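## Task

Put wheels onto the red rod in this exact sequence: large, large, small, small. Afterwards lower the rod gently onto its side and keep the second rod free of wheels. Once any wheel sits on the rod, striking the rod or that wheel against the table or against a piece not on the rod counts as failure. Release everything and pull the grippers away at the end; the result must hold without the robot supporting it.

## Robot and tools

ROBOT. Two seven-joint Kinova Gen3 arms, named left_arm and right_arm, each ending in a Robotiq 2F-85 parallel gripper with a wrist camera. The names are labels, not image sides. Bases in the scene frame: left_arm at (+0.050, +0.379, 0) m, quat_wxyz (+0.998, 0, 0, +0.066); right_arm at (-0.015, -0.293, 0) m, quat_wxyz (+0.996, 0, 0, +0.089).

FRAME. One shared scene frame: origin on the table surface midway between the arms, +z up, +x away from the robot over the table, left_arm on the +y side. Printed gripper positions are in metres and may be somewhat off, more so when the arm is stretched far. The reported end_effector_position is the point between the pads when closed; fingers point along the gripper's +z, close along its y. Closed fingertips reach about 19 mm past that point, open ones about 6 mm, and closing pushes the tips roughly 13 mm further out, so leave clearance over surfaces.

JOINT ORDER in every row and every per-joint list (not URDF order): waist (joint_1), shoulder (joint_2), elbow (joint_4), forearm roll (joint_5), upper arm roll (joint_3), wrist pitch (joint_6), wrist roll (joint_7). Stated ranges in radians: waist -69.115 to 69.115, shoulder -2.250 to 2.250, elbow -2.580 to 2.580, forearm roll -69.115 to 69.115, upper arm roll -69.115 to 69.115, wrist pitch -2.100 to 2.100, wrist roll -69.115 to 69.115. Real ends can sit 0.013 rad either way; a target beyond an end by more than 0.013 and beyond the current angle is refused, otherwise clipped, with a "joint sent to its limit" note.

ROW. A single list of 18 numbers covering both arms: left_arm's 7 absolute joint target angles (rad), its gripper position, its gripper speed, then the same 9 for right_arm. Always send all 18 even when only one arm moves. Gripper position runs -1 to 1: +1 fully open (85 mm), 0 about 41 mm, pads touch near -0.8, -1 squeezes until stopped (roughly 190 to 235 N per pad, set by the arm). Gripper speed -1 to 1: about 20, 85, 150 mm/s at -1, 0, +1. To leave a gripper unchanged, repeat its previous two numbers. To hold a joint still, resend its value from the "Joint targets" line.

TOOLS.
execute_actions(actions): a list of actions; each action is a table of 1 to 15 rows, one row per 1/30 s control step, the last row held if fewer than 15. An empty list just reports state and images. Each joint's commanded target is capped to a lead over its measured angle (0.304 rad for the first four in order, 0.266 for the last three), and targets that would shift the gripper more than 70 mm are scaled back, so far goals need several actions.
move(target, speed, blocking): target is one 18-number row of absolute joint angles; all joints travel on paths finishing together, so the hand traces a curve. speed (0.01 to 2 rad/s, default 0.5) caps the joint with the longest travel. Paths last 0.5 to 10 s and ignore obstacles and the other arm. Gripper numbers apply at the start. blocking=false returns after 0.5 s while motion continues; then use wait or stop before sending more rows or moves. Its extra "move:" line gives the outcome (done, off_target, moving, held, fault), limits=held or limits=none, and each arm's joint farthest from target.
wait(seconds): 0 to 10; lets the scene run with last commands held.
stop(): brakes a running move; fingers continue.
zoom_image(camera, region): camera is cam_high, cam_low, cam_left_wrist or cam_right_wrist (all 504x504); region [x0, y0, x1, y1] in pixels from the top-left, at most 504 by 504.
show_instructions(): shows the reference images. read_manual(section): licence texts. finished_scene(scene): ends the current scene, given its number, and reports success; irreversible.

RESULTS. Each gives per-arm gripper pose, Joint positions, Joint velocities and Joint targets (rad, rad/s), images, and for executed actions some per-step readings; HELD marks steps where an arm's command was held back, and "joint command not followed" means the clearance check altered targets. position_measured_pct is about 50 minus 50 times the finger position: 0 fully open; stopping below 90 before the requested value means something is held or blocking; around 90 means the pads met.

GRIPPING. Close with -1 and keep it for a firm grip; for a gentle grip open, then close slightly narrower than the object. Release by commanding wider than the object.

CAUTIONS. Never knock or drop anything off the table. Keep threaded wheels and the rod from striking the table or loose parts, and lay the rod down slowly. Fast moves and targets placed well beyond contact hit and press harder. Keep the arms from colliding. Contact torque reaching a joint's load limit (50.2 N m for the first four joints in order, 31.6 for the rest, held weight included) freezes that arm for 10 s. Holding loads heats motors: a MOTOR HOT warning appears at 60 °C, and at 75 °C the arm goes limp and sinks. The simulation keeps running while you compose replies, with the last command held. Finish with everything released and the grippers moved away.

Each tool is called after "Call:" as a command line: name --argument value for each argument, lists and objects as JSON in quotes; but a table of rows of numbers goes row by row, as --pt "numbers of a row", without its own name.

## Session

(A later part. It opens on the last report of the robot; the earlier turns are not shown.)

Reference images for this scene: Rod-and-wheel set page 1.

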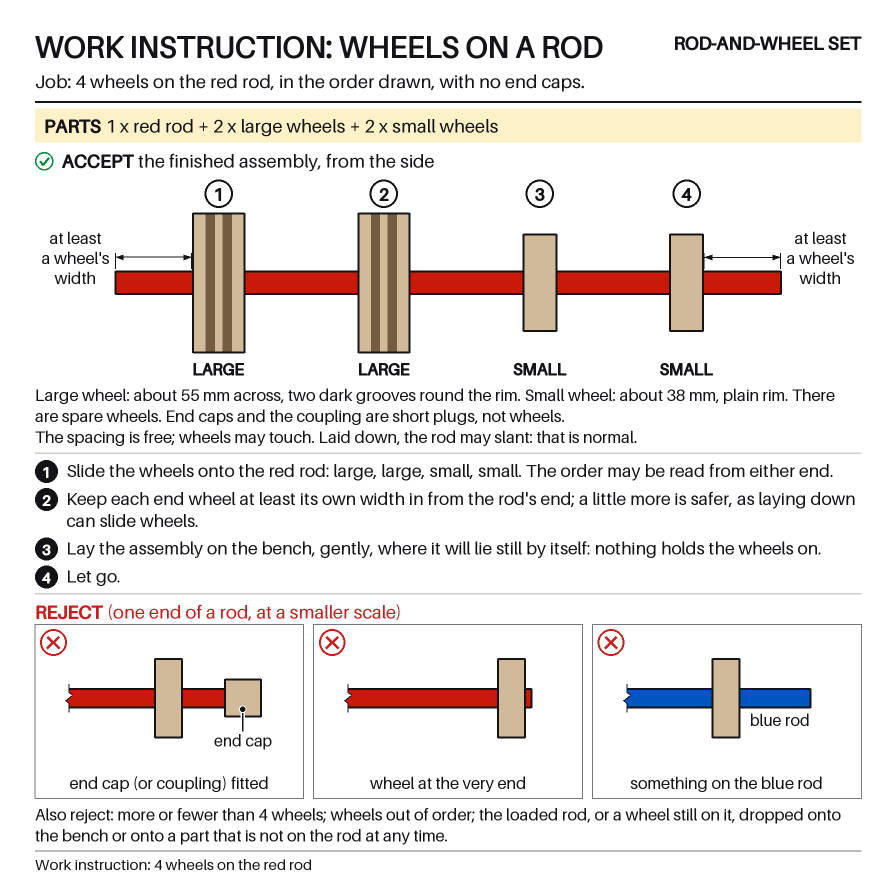

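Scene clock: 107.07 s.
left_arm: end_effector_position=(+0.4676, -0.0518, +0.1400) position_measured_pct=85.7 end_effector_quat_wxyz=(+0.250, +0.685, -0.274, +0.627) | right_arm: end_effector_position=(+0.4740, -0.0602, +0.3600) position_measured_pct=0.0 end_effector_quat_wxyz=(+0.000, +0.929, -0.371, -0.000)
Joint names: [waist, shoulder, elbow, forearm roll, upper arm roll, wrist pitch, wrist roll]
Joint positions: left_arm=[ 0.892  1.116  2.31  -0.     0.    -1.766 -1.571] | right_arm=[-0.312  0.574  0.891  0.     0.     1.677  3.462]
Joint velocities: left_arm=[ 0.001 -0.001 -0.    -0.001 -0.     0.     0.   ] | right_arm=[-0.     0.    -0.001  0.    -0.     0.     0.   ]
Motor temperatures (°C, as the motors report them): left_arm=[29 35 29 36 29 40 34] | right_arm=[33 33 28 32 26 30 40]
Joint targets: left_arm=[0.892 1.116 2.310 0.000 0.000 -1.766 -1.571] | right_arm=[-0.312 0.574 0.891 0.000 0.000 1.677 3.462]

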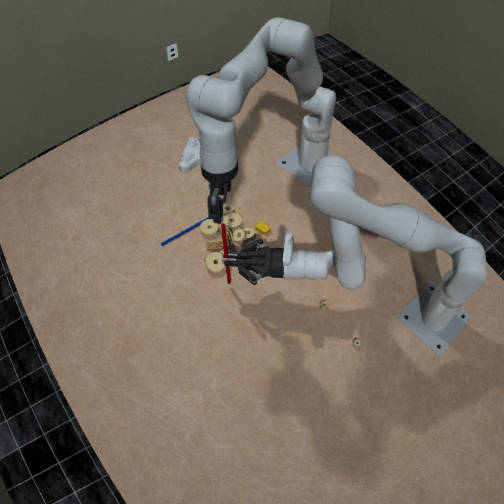

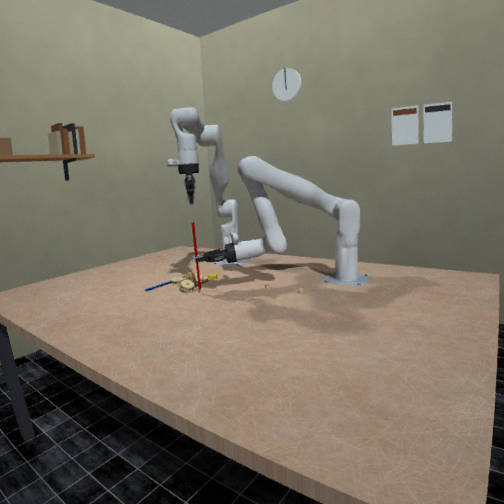

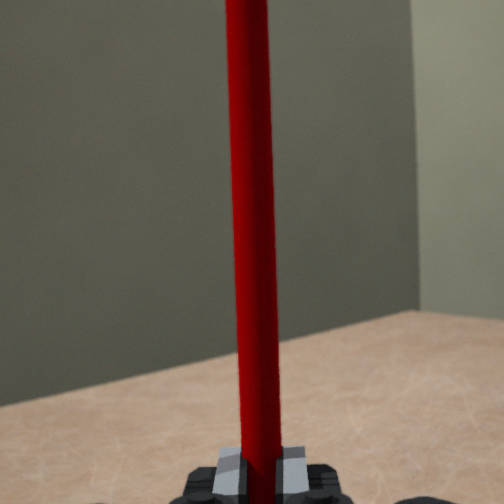

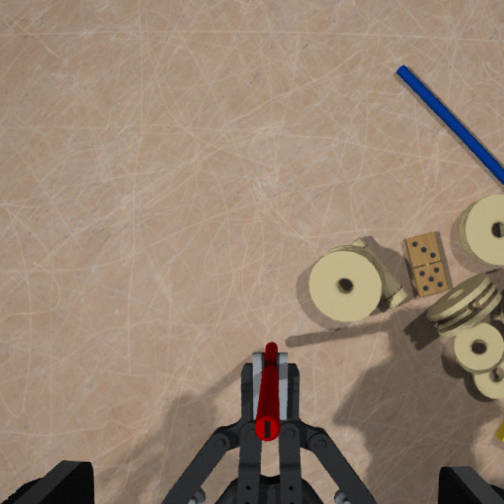

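Call:
move --target '[0.892,1.1165,2.3097,0,0,-1.7662,-1.5708,-1,-0.3,-0.1677,0.5106,0.9983,0,0,1.6327,2.7957,0.7,0.5]' --speed 0.8

Call:
move --target '[0.892,1.1165,2.3097,0,0,-1.7662,-1.5708,-1,-0.3,-0.1677,0.6361,1.4758,0,0,1.0297,2.7957,0.7,0.5]' --speed 0.6

Scene clock: 127.47 s.
left_arm: end_effector_position=(+0.4676, -0.0518, +0.1400) position_measured_pct=85.7 end_effector_quat_wxyz=(+0.250, +0.685, -0.274, +0.627) | right_arm: end_effector_position=(+0.4819, -0.1401, +0.3600) position_measured_pct=15.1 end_effector_quat_wxyz=(-0.000, -0.707, +0.707, +0.000)
Joint names: [waist, shoulder, elbow, forearm roll, upper arm roll, wrist pitch, wrist roll]
Joint positions: left_arm=[ 0.892  1.116  2.31  -0.     0.    -1.766 -1.571] | right_arm=[-0.168  0.511  0.998  0.     0.     1.633  2.796]
Joint velocities: left_arm=[-0.001 -0.    -0.     0.    -0.     0.001 -0.   ] | right_arm=[ 0.002 -0.001 -0.001 -0.    -0.    -0.    -0.   ]
Motor temperatures (°C, as the motors report them): left_arm=[29 35 29 36 29 40 34] | right_arm=[33 33 28 32 26 30 40]
Joint targets: left_arm=[0.892 1.116 2.310 0.000 0.000 -1.766 -1.571] | right_arm=[-0.168 0.511 0.998 0.000 0.000 1.633 2.796]
move: done; limits=none; left_arm: farthest joint: the waist, 0.000 radians from its target (0.000 radians at the start); right_arm: farthest joint: the waist, 0.000 radians from its target (0.144 radians at the start)

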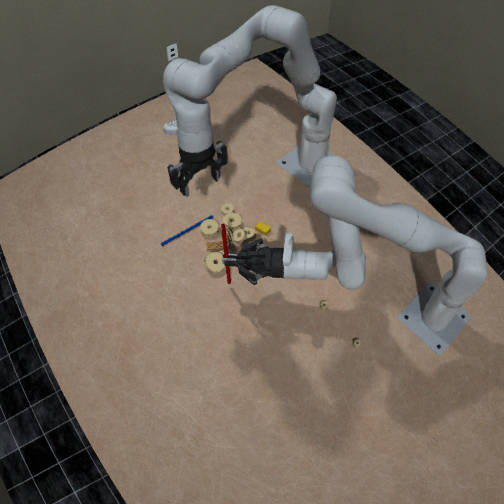

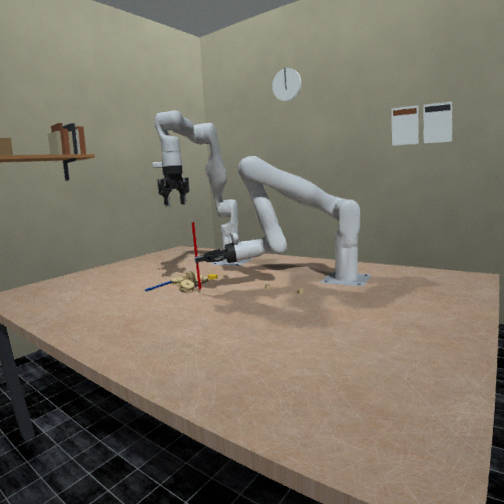

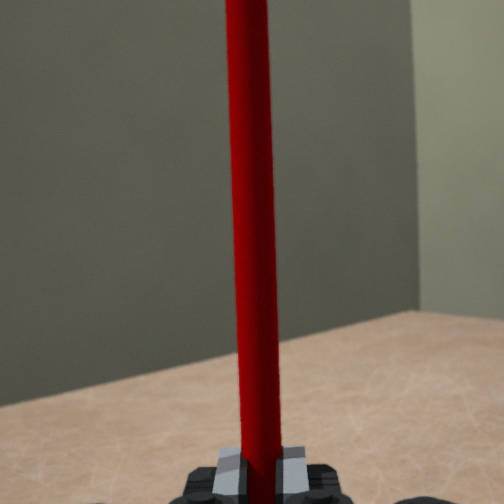

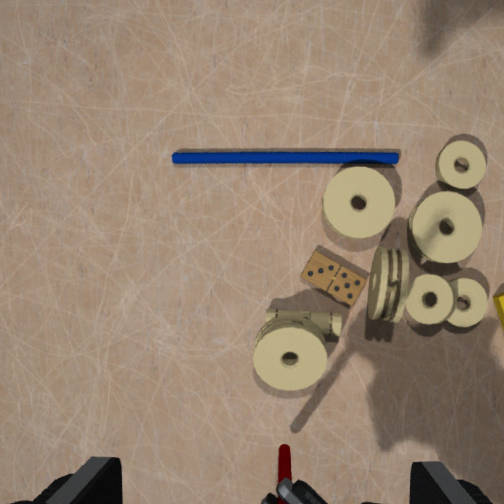

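Scene clock: 128.93 s.
left_arm: end_effector_position=(+0.4676, -0.0518, +0.1400) position_measured_pct=85.7 end_effector_quat_wxyz=(+0.250, +0.685, -0.274, +0.627) | right_arm: end_effector_position=(+0.4820, -0.1402, +0.1500) position_measured_pct=15.1 end_effector_quat_wxyz=(-0.000, -0.707, +0.707, +0.000)
Joint names: [waist, shoulder, elbow, forearm roll, upper arm roll, wrist pitch, wrist roll]
Joint positions: left_arm=[ 0.892  1.116  2.31  -0.     0.    -1.766 -1.571] | right_arm=[-0.168  0.636  1.476  0.     0.     1.03   2.796]
Joint velocities: left_arm=[ 0.001  0.001 -0.    -0.001  0.    -0.     0.   ] | right_arm=[-0.    -0.    -0.001 -0.     0.    -0.     0.   ]
Motor temperatures (°C, as the motors report them): left_arm=[29 35 29 36 29 40 34] | right_arm=[33 33 28 32 26 30 40]
Joint targets: left_arm=[0.892 1.116 2.310 0.000 0.000 -1.766 -1.571] | right_arm=[-0.168 0.636 1.476 0.000 0.000 1.030 2.796]
move: done; limits=none; left_arm: farthest joint: the waist, 0.000 radians from its target (0.000 radians at the start); right_arm: farthest joint: the waist, 0.000 radians from its target (0.000 radians at the start)

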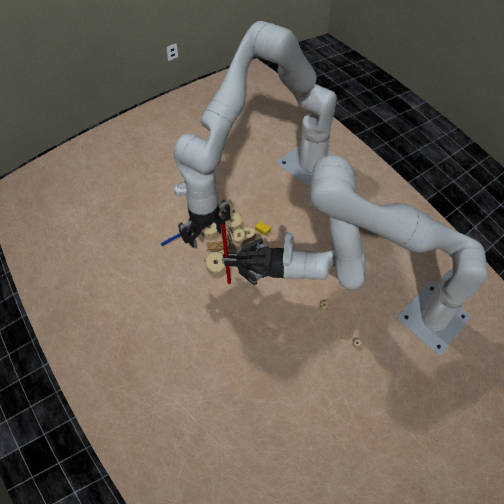

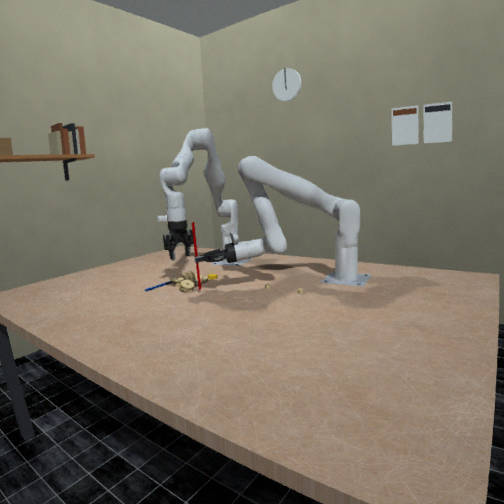

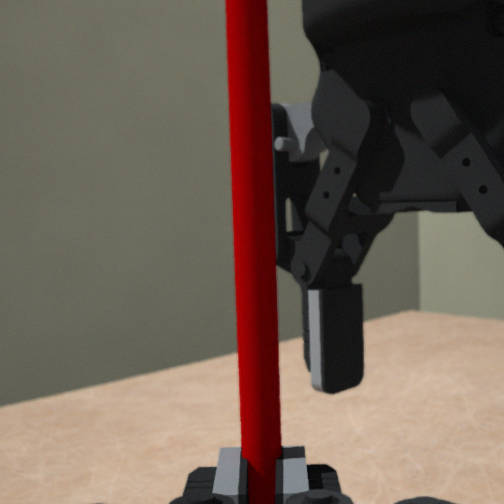

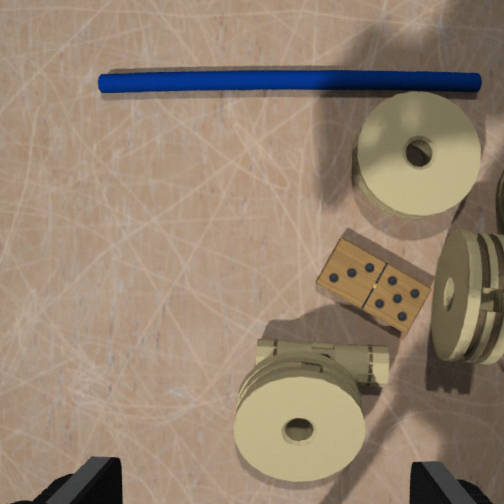

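Call:
move --target '[0.892,1.1165,2.3097,0,0,-1.7662,-1.5708,-1,-0.3,0.0373,0.6148,1.8609,0,0,0.6659,3.1415,0.55,0.5]' --speed 0.6

Scene clock: 142.57 s.
left_arm: end_effector_position=(+0.4676, -0.0518, +0.1400) position_measured_pct=85.7 end_effector_quat_wxyz=(+0.250, +0.685, -0.274, +0.627) | right_arm: end_effector_position=(+0.4210, -0.2561, +0.0700) position_measured_pct=22.2 end_effector_quat_wxyz=(+0.000, +0.755, -0.655, -0.000)
Joint names: [waist, shoulder, elbow, forearm roll, upper arm roll, wrist pitch, wrist roll]
Joint positions: left_arm=[ 0.892  1.116  2.31  -0.     0.    -1.766 -1.571] | right_arm=[0.037 0.615 1.861 0.    0.    0.666 3.141]
Joint velocities: left_arm=[ 0.001 -0.    -0.     0.     0.     0.001 -0.   ] | right_arm=[ 0.002 -0.001  0.002  0.    -0.    -0.     0.   ]
Motor temperatures (°C, as the motors report them): left_arm=[29 35 29 36 29 40 34] | right_arm=[33 33 28 32 26 30 40]
Joint targets: left_arm=[0.892 1.116 2.310 0.000 0.000 -1.766 -1.571] | right_arm=[0.037 0.615 1.861 0.000 0.000 0.666 3.142]
move: done; limits=none; left_arm: farthest joint: the waist, 0.000 radians from its target (0.000 radians at the start); right_arm: farthest joint: the waist, 0.000 radians from its target (0.205 radians at the start)

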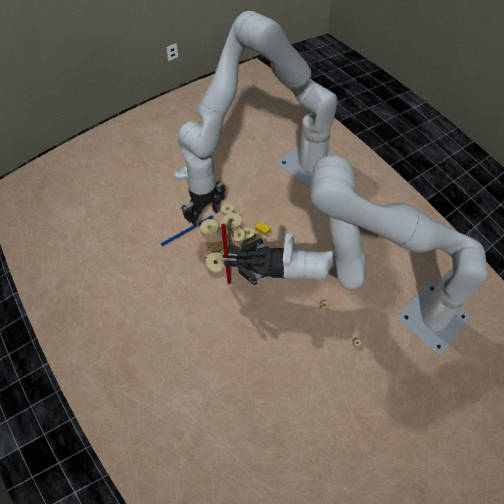

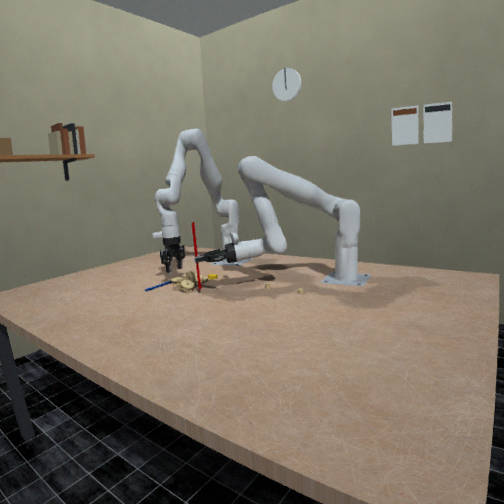

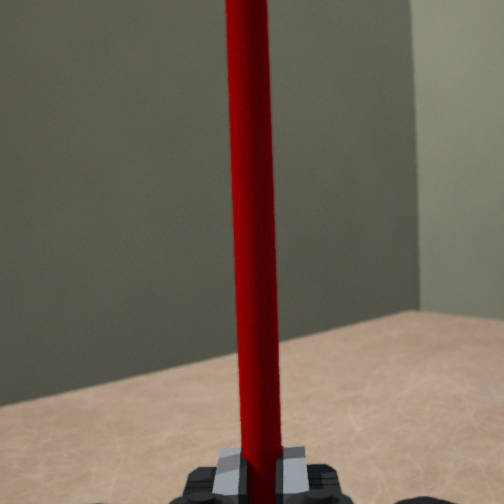

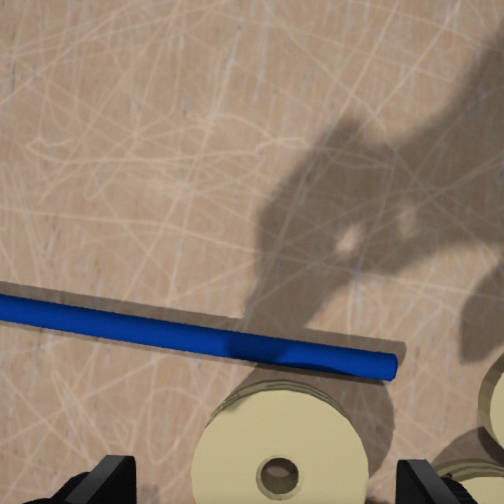

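Call:
move --target '[0.892,1.1165,2.3097,0,0,-1.7662,-1.5708,-1,-0.3,0.0373,0.7133,1.8885,0,0,0.5398,3.1415,0.55,0.5]' --speed 0.15

Call:
move --target '[0.892,1.1165,2.3097,0,0,-1.7662,-1.5708,-1,-0.3,0.0373,0.7133,1.8885,0,0,0.5398,3.1415,-1,0.3]' --speed 0.15

Scene clock: 148.93 s.
left_arm: end_effector_position=(+0.4676, -0.0518, +0.1400) position_measured_pct=85.7 end_effector_quat_wxyz=(+0.250, +0.685, -0.274, +0.627) | right_arm: end_effector_position=(+0.4211, -0.2562, +0.0221) position_measured_pct=22.2 end_effector_quat_wxyz=(-0.000, +0.755, -0.655, +0.000)
Joint names: [waist, shoulder, elbow, forearm roll, upper arm roll, wrist pitch, wrist roll]
Joint positions: left_arm=[ 0.892  1.116  2.31  -0.     0.    -1.766 -1.571] | right_arm=[ 0.037  0.713  1.889  0.    -0.     0.54   3.142]
Joint velocities: left_arm=[ 0.001 -0.    -0.     0.001  0.     0.001  0.   ] | right_arm=[-0.     0.002  0.     0.     0.    -0.     0.   ]
Motor temperatures (°C, as the motors report them): left_arm=[29 35 29 36 29 40 34] | right_arm=[33 33 28 32 26 30 40]
Joint targets: left_arm=[0.892 1.116 2.310 0.000 0.000 -1.766 -1.571] | right_arm=[0.037 0.713 1.888 0.000 0.000 0.540 3.142]
move: done; limits=none; left_arm: farthest joint: the waist, 0.000 radians from its target (0.000 radians at the start); right_arm: farthest joint: the waist, 0.000 radians from its target (0.000 radians at the start)

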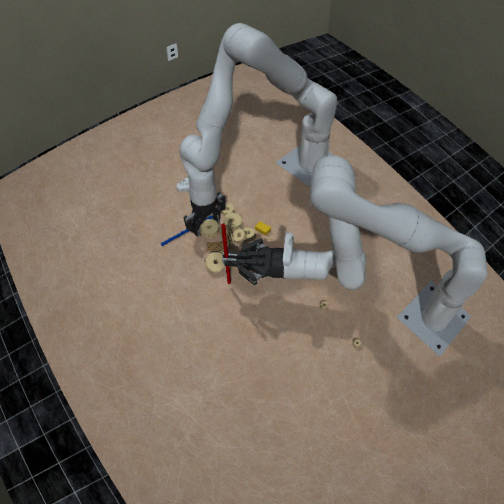

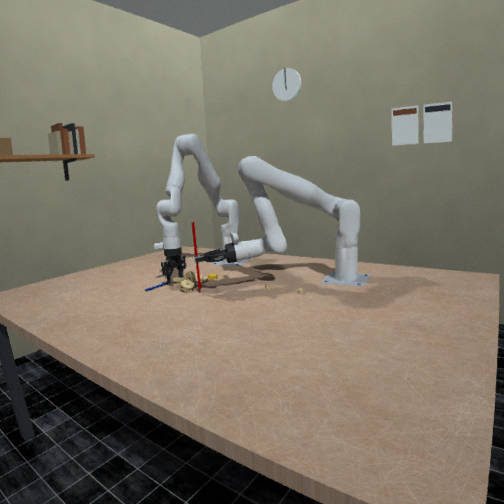

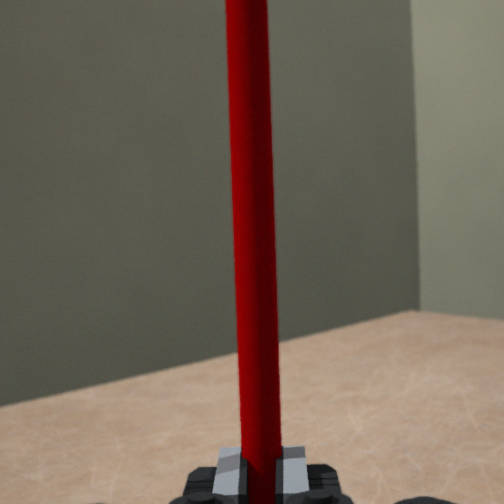

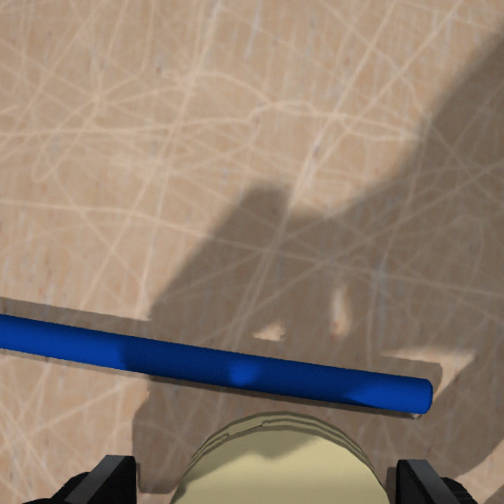

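Scene clock: 149.63 s.
left_arm: end_effector_position=(+0.4676, -0.0518, +0.1400) position_measured_pct=85.7 end_effector_quat_wxyz=(+0.250, +0.685, -0.274, +0.627) | right_arm: end_effector_position=(+0.4211, -0.2562, +0.0233) position_measured_pct=39.3 end_effector_quat_wxyz=(-0.000, +0.755, -0.655, +0.000)
Joint names: [waist, shoulder, elbow, forearm roll, upper arm roll, wrist pitch, wrist roll]
Joint positions: left_arm=[ 0.892  1.116  2.31  -0.     0.    -1.766 -1.571] | right_arm=[ 0.037  0.71   1.889 -0.     0.     0.541  3.142]
Joint velocities: left_arm=[-0.     0.    -0.    -0.001 -0.     0.001  0.001] | right_arm=[ 0.    -0.    -0.002  0.     0.    -0.    -0.   ]
Motor temperatures (°C, as the motors report them): left_arm=[29 35 29 36 29 40 34] | right_arm=[33 33 28 32 26 30 40]
Joint targets: left_arm=[0.892 1.116 2.310 0.000 0.000 -1.766 -1.571] | right_arm=[0.037 0.713 1.888 0.000 0.000 0.540 3.142]
move: done; limits=none; left_arm: farthest joint: the waist, 0.000 radians from its target (0.000 radians at the start); right_arm: farthest joint: the shoulder, 0.003 radians from its target (0.000 radians at the start)

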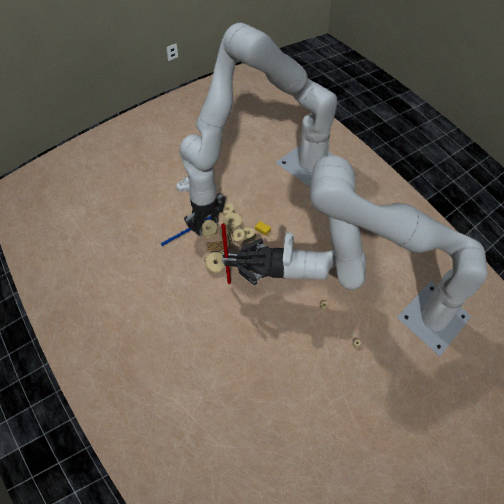

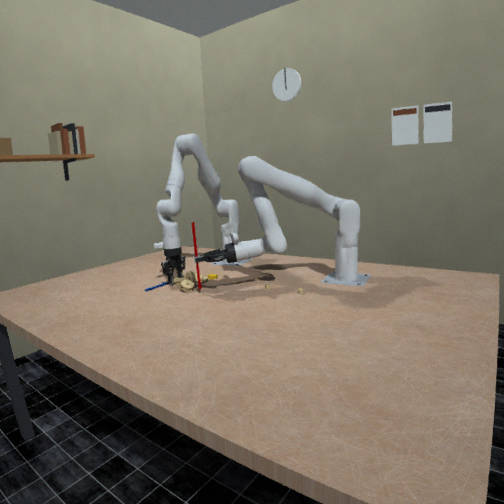

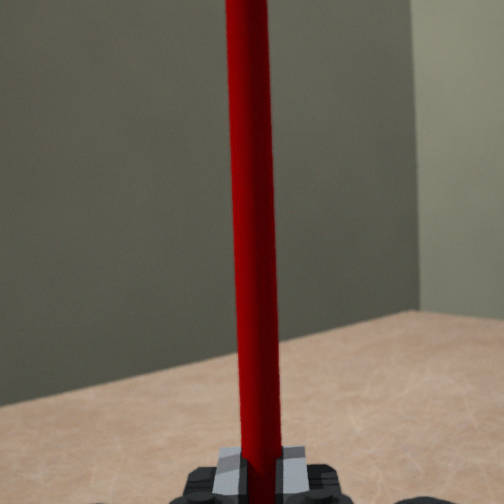

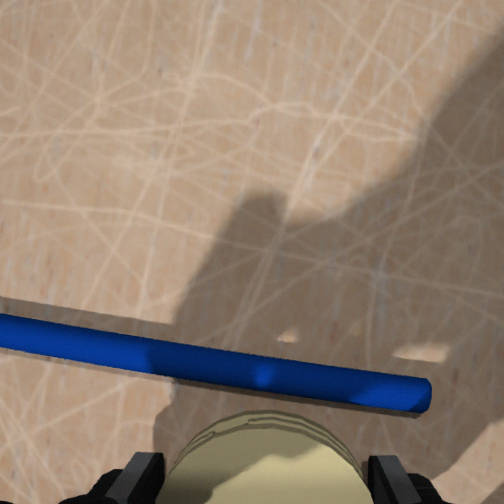

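Call:
move --target '[0.892,1.1165,2.3097,0,0,-1.7662,-1.5708,-1,-0.3,0.0373,0.2964,1.3249,0,0,1.5203,3.1415,-1,0.3]' --speed 0.7

Call:
move --target '[0.892,1.1165,2.3097,0,0,-1.7662,-1.5708,-1,-0.3,-0.3030,0.5899,0.8634,0,0,1.6883,3.4712,-1,0.3]' --speed 0.6

Scene clock: 158.03 s.
left_arm: end_effector_position=(+0.4676, -0.0518, +0.1400) position_measured_pct=85.7 end_effector_quat_wxyz=(+0.250, +0.685, -0.274, +0.627) | right_arm: end_effector_position=(+0.4210, -0.2562, +0.3600) position_measured_pct=39.3 end_effector_quat_wxyz=(+0.000, +0.755, -0.655, -0.000)
Joint names: [waist, shoulder, elbow, forearm roll, upper arm roll, wrist pitch, wrist roll]
Joint positions: left_arm=[ 0.892  1.116  2.31  -0.     0.    -1.766 -1.571] | right_arm=[ 0.037  0.297  1.325 -0.    -0.     1.52   3.141]
Joint velocities: left_arm=[-0.     0.     0.     0.001 -0.     0.001 -0.001] | right_arm=[ 0.    -0.002 -0.001 -0.     0.     0.    -0.   ]
Motor temperatures (°C, as the motors report them): left_arm=[29 35 29 36 29 40 34] | right_arm=[33 33 28 32 26 30 40]
Joint targets: left_arm=[0.892 1.116 2.310 0.000 0.000 -1.766 -1.571] | right_arm=[0.037 0.296 1.325 0.000 0.000 1.520 3.142]
move: done; limits=none; left_arm: farthest joint: the waist, 0.000 radians from its target (0.000 radians at the start); right_arm: farthest joint: the waist, 0.000 radians from its target (0.000 radians at the start)

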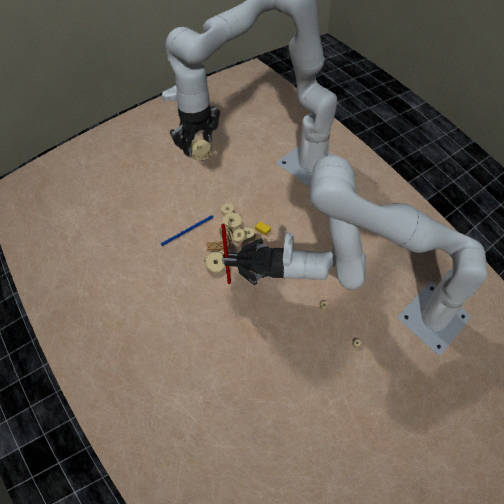

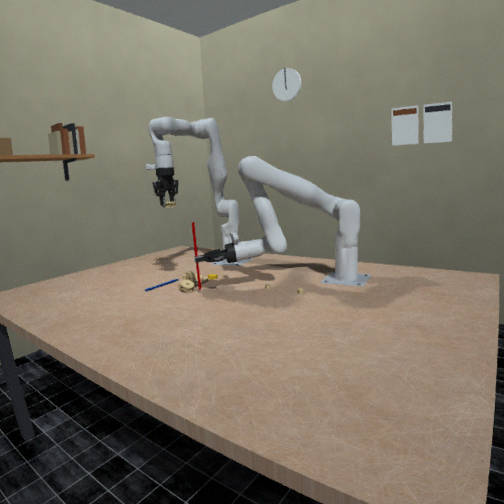

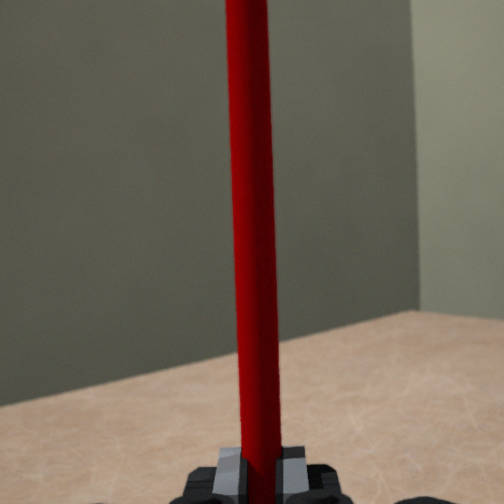

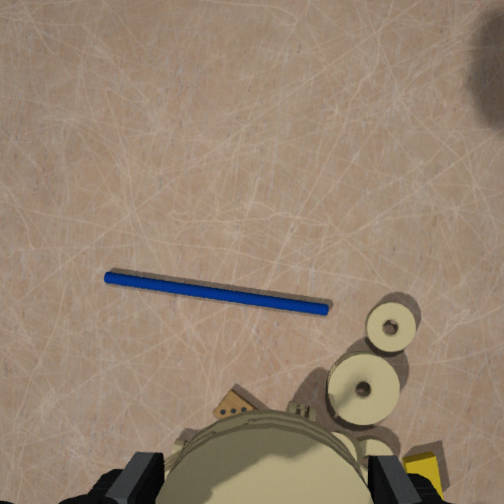

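Scene clock: 159.37 s.
left_arm: end_effector_position=(+0.4676, -0.0518, +0.1400) position_measured_pct=85.7 end_effector_quat_wxyz=(+0.250, +0.685, -0.274, +0.627) | right_arm: end_effector_position=(+0.4806, -0.0623, +0.3601) position_measured_pct=39.3 end_effector_quat_wxyz=(-0.000, +0.929, -0.371, +0.000)
Joint names: [waist, shoulder, elbow, forearm roll, upper arm roll, wrist pitch, wrist roll]
Joint positions: left_arm=[ 0.892  1.116  2.31  -0.     0.    -1.766 -1.571] | right_arm=[-0.303  0.59   0.863 -0.    -0.     1.688  3.471]
Joint velocities: left_arm=[-0.    -0.001  0.     0.001 -0.    -0.001 -0.001] | right_arm=[-0.003  0.003 -0.001 -0.     0.     0.     0.   ]
Motor temperatures (°C, as the motors report them): left_arm=[29 35 29 36 29 40 34] | right_arm=[33 33 28 32 26 30 40]
Joint targets: left_arm=[0.892 1.116 2.310 0.000 0.000 -1.766 -1.571] | right_arm=[-0.303 0.590 0.863 0.000 0.000 1.688 3.471]
move: done; limits=none; left_arm: farthest joint: the waist, 0.000 radians from its target (0.000 radians at the start); right_arm: farthest joint: the waist, 0.000 radians from its target (0.340 radians at the start)

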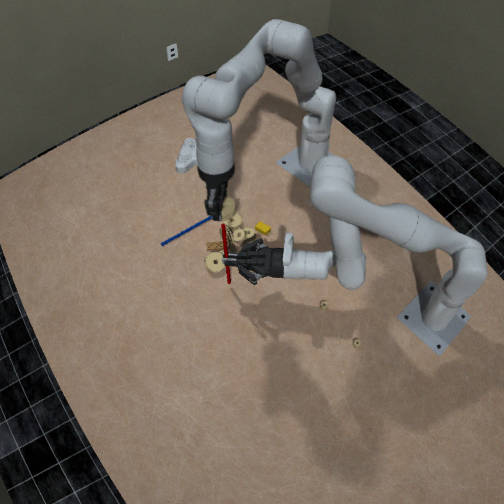

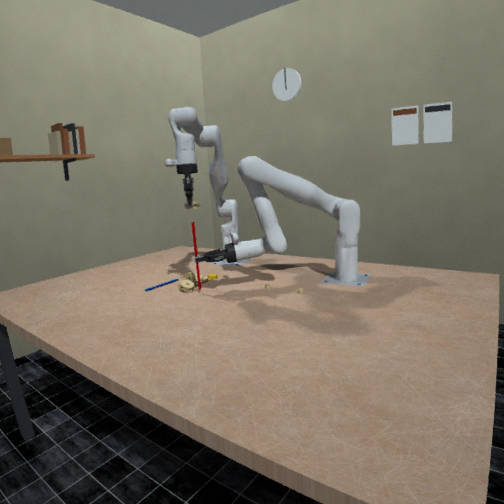

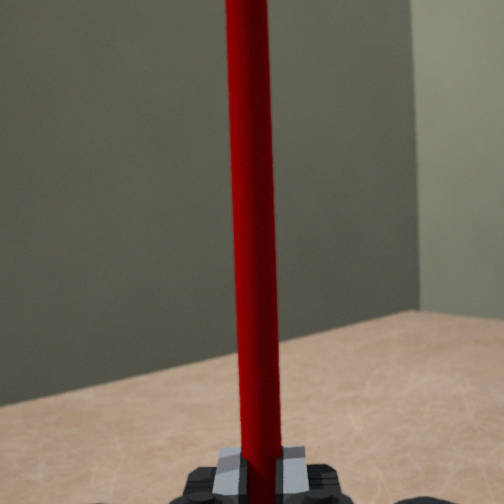

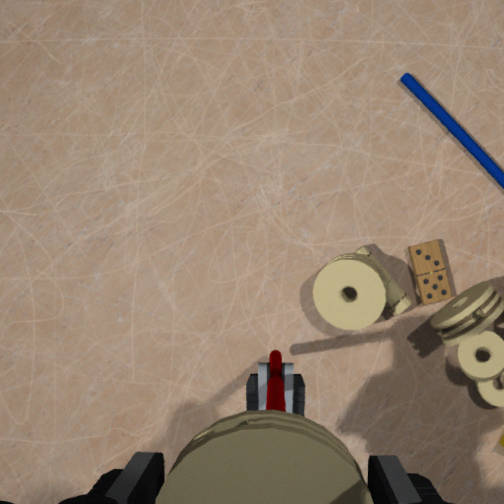

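Call:
move --target '[0.892,1.1165,2.3097,0,0,-1.7662,-1.5708,-1,-0.3,-0.3014,0.5782,1.0112,0,0,1.5522,3.4728,-1,0.3]' --speed 0.2

Call:
zoom_image --camera "cam_low" --region '[150,170,240,260]'

Call:
zoom_image --camera "cam_high" --region '[180,170,270,260]'

Scene clock: 168.03 s.
left_arm: end_effector_position=(+0.4676, -0.0518, +0.1400) position_measured_pct=85.7 end_effector_quat_wxyz=(+0.250, +0.685, -0.274, +0.627) | right_arm: end_effector_position=(+0.4792, -0.0638, +0.3199) position_measured_pct=39.3 end_effector_quat_wxyz=(+0.000, +0.929, -0.371, -0.000)
Joint names: [waist, shoulder, elbow, forearm roll, upper arm roll, wrist pitch, wrist roll]
Joint positions: left_arm=[ 0.892  1.116  2.31  -0.     0.    -1.766 -1.571] | right_arm=[-0.301  0.578  1.011  0.     0.     1.552  3.473]
Joint velocities: left_arm=[ 0.001 -0.001 -0.    -0.    -0.    -0.    -0.   ] | right_arm=[ 0.    -0.002  0.001 -0.001 -0.    -0.     0.   ]
Motor temperatures (°C, as the motors report them): left_arm=[29 35 28 36 29 40 34] | right_arm=[33 33 28 32 26 30 40]
Joint targets: left_arm=[0.892 1.116 2.310 0.000 0.000 -1.766 -1.571] | right_arm=[-0.301 0.578 1.011 0.000 0.000 1.552 3.473]
move: done; limits=none; left_arm: farthest joint: the waist, 0.000 radians from its target (0.000 radians at the start); right_arm: farthest joint: the waist, 0.000 radians from its target (0.002 radians at the start)

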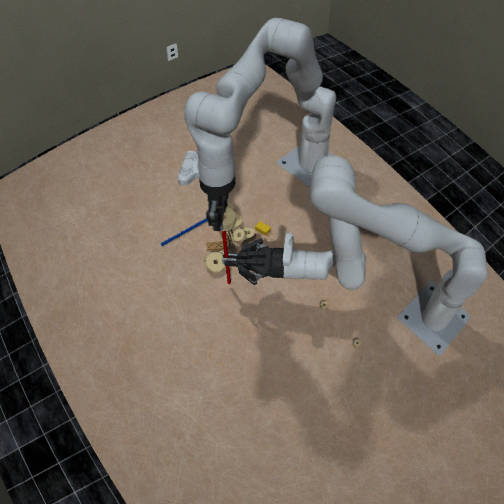

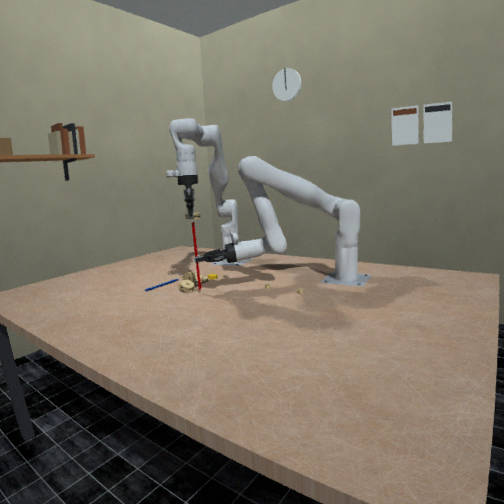

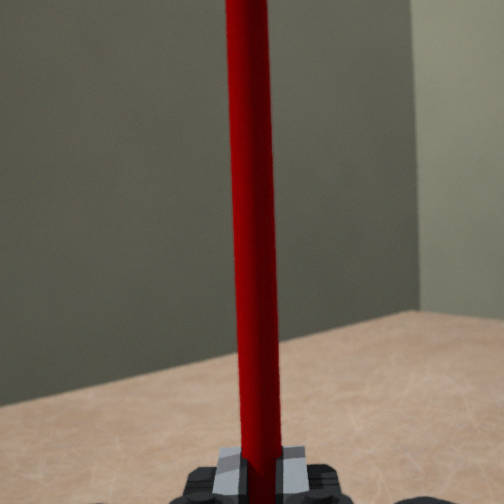

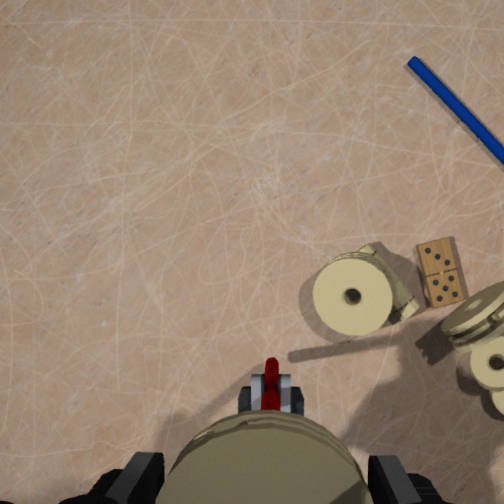

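Region (150, 170, 240, 260) of cam_low's 504x504 image, scaled by 5.600, with more detail than that image has.

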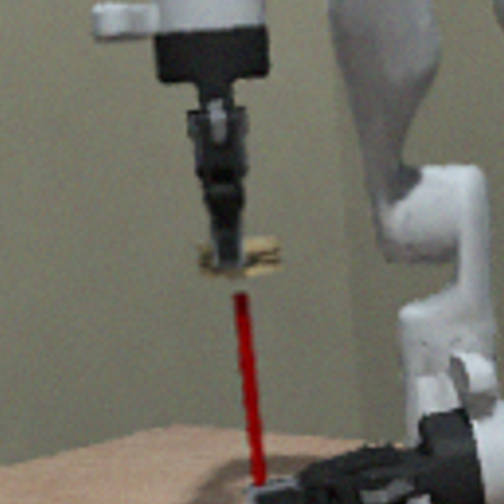

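Region (180, 170, 270, 260) of cam_high's 504x504 image, scaled by 5.600, with more detail than that image has.

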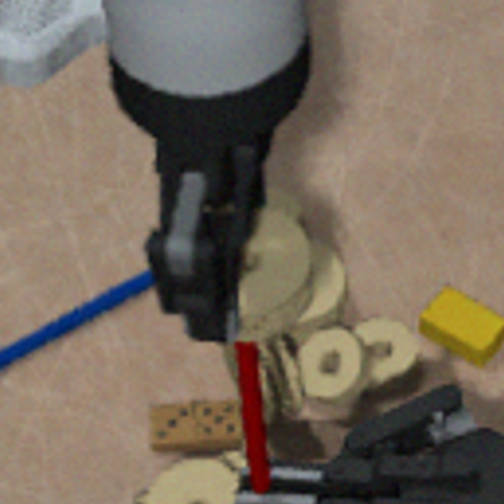

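Call:
move --target '[0.892,1.1165,2.3097,0,0,-1.7662,-1.5708,-1,-0.3,-0.3014,0.5835,1.0977,0,0,1.4604,3.4728,-1,0.3]' --speed 0.04

Call:
zoom_image --camera "cam_low" --region '[150,190,240,280]'

Scene clock: 173.17 s.
left_arm: end_effector_position=(+0.4676, -0.0518, +0.1400) position_measured_pct=85.7 end_effector_quat_wxyz=(+0.250, +0.685, -0.274, +0.627) | right_arm: end_effector_position=(+0.4793, -0.0640, +0.2900) position_measured_pct=39.3 end_effector_quat_wxyz=(+0.000, +0.929, -0.371, +0.000)
Joint names: [waist, shoulder, elbow, forearm roll, upper arm roll, wrist pitch, wrist roll]
Joint positions: left_arm=[ 0.892  1.117  2.31   0.    -0.    -1.766 -1.571] | right_arm=[-0.301  0.584  1.098  0.     0.     1.46   3.473]
Joint velocities: left_arm=[ 0.    -0.001  0.    -0.001 -0.     0.001  0.   ] | right_arm=[-0.    -0.     0.001 -0.    -0.    -0.    -0.   ]
Motor temperatures (°C, as the motors report them): left_arm=[29 35 28 36 29 40 34] | right_arm=[33 33 28 32 26 30 40]
Joint targets: left_arm=[0.892 1.116 2.310 0.000 0.000 -1.766 -1.571] | right_arm=[-0.301 0.584 1.098 0.000 0.000 1.460 3.473]
move: done; limits=none; left_arm: farthest joint: the waist, 0.000 radians from its target (0.000 radians at the start); right_arm: farthest joint: the waist, 0.000 radians from its target (0.000 radians at the start)

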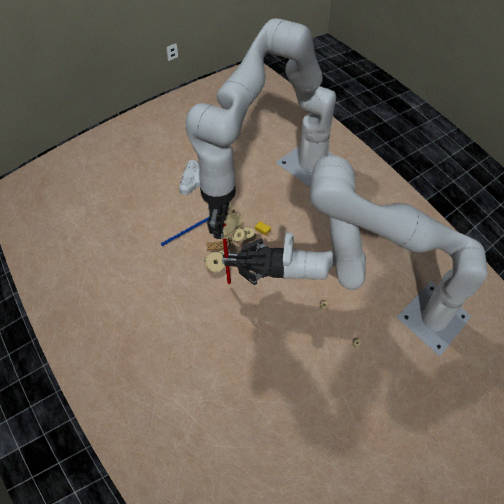

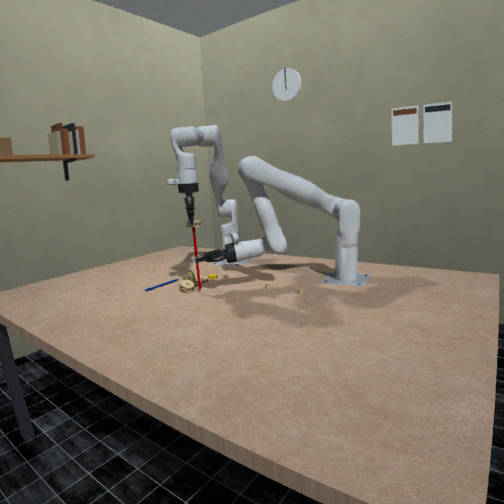

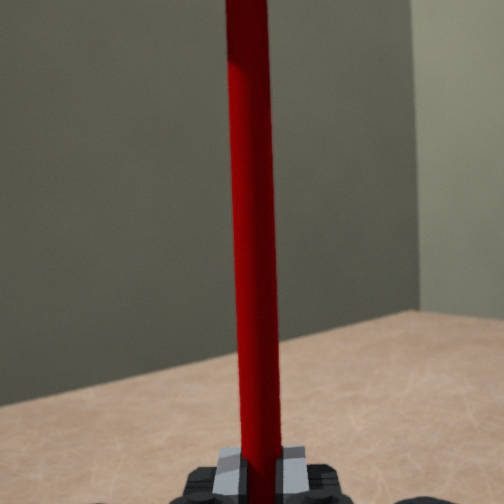

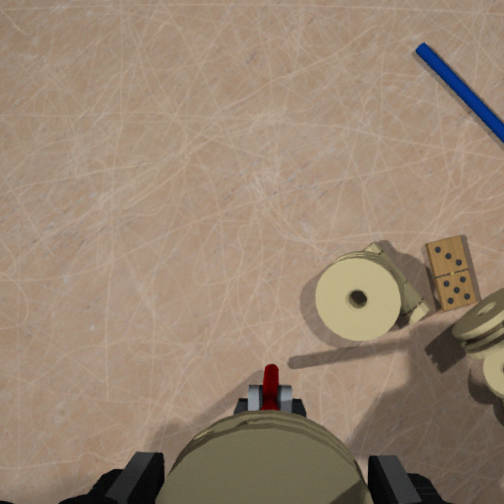

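Region (150, 190, 240, 280) of cam_low's 504x504 image, scaled by 5.600, with more detail than that image has.

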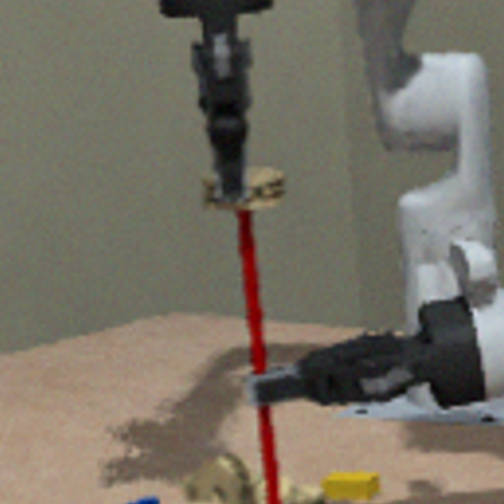

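Call:
move --target '[0.892,1.1165,2.3097,0,0,-1.7662,-1.5708,-1,-0.3,-0.3014,0.6070,1.2181,0,0,1.3165,3.4728,-1,0.3]' --speed 0.05

Call:
zoom_image --camera "cam_low" --region '[150,190,240,280]'

Scene clock: 190.67 s.
left_arm: end_effector_position=(+0.4676, -0.0518, +0.1400) position_measured_pct=85.7 end_effector_quat_wxyz=(+0.250, +0.685, -0.274, +0.627) | right_arm: end_effector_position=(+0.4792, -0.0638, +0.2400) position_measured_pct=39.3 end_effector_quat_wxyz=(+0.000, +0.929, -0.371, -0.000)
Joint names: [waist, shoulder, elbow, forearm roll, upper arm roll, wrist pitch, wrist roll]
Joint positions: left_arm=[ 0.892  1.116  2.31   0.     0.    -1.766 -1.571] | right_arm=[-0.301  0.607  1.218 -0.    -0.     1.317  3.473]
Joint velocities: left_arm=[ 0.001  0.    -0.001  0.001 -0.    -0.     0.001] | right_arm=[-0.001 -0.     0.002  0.     0.    -0.     0.   ]
Motor temperatures (°C, as the motors report them): left_arm=[29 35 28 36 29 40 34] | right_arm=[33 34 28 32 26 30 40]
Joint targets: left_arm=[0.892 1.116 2.310 0.000 0.000 -1.766 -1.571] | right_arm=[-0.301 0.607 1.218 0.000 0.000 1.317 3.473]
move: done; limits=none; left_arm: farthest joint: the waist, 0.000 radians from its target (0.000 radians at the start); right_arm: farthest joint: the waist, 0.000 radians from its target (0.000 radians at the start)

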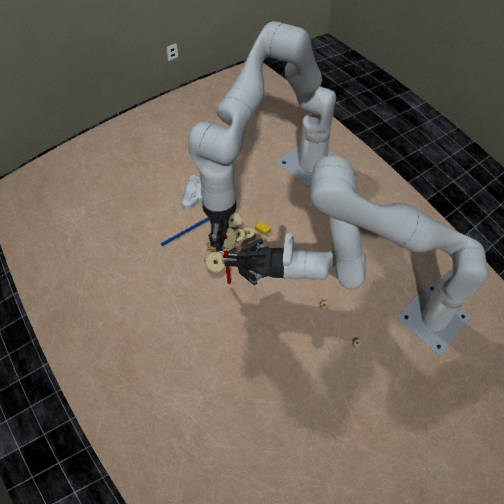

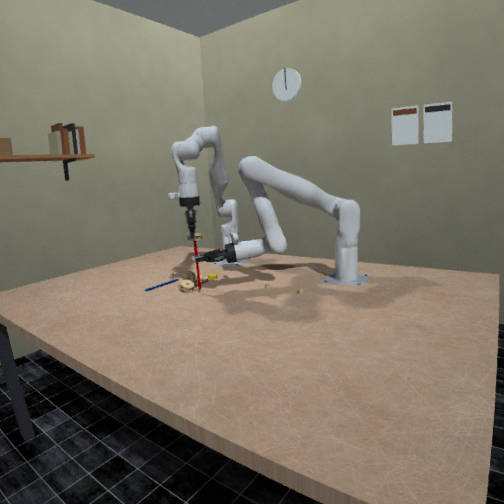

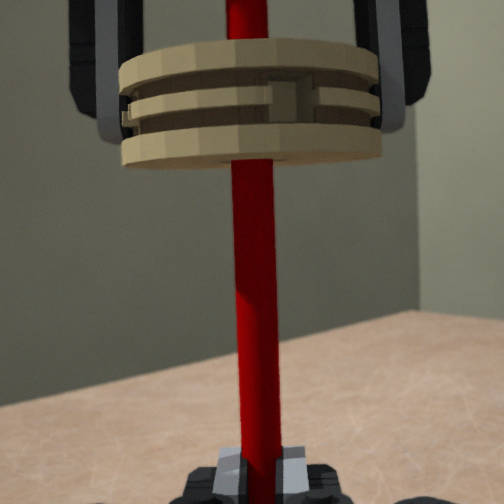

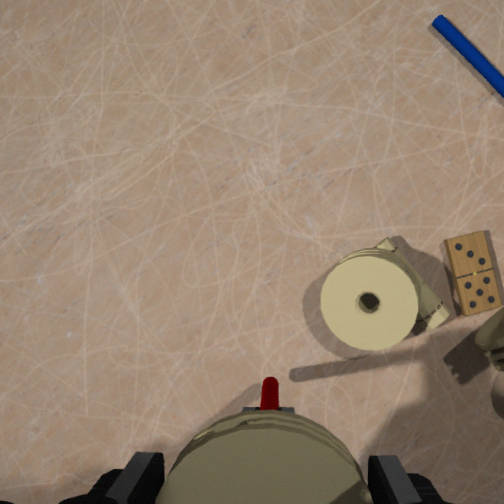

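Region (150, 190, 240, 280) of cam_low's 504x504 image, scaled by 5.600, with more detail than that image has.

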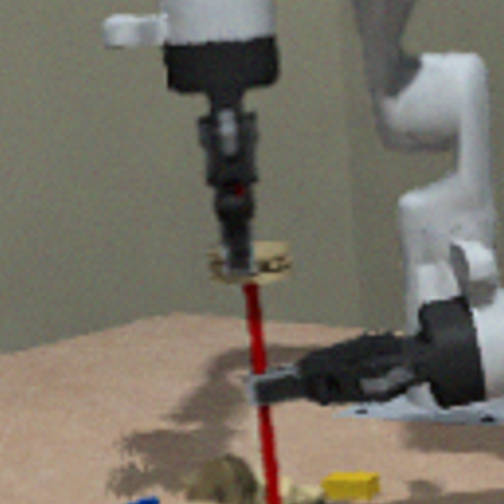

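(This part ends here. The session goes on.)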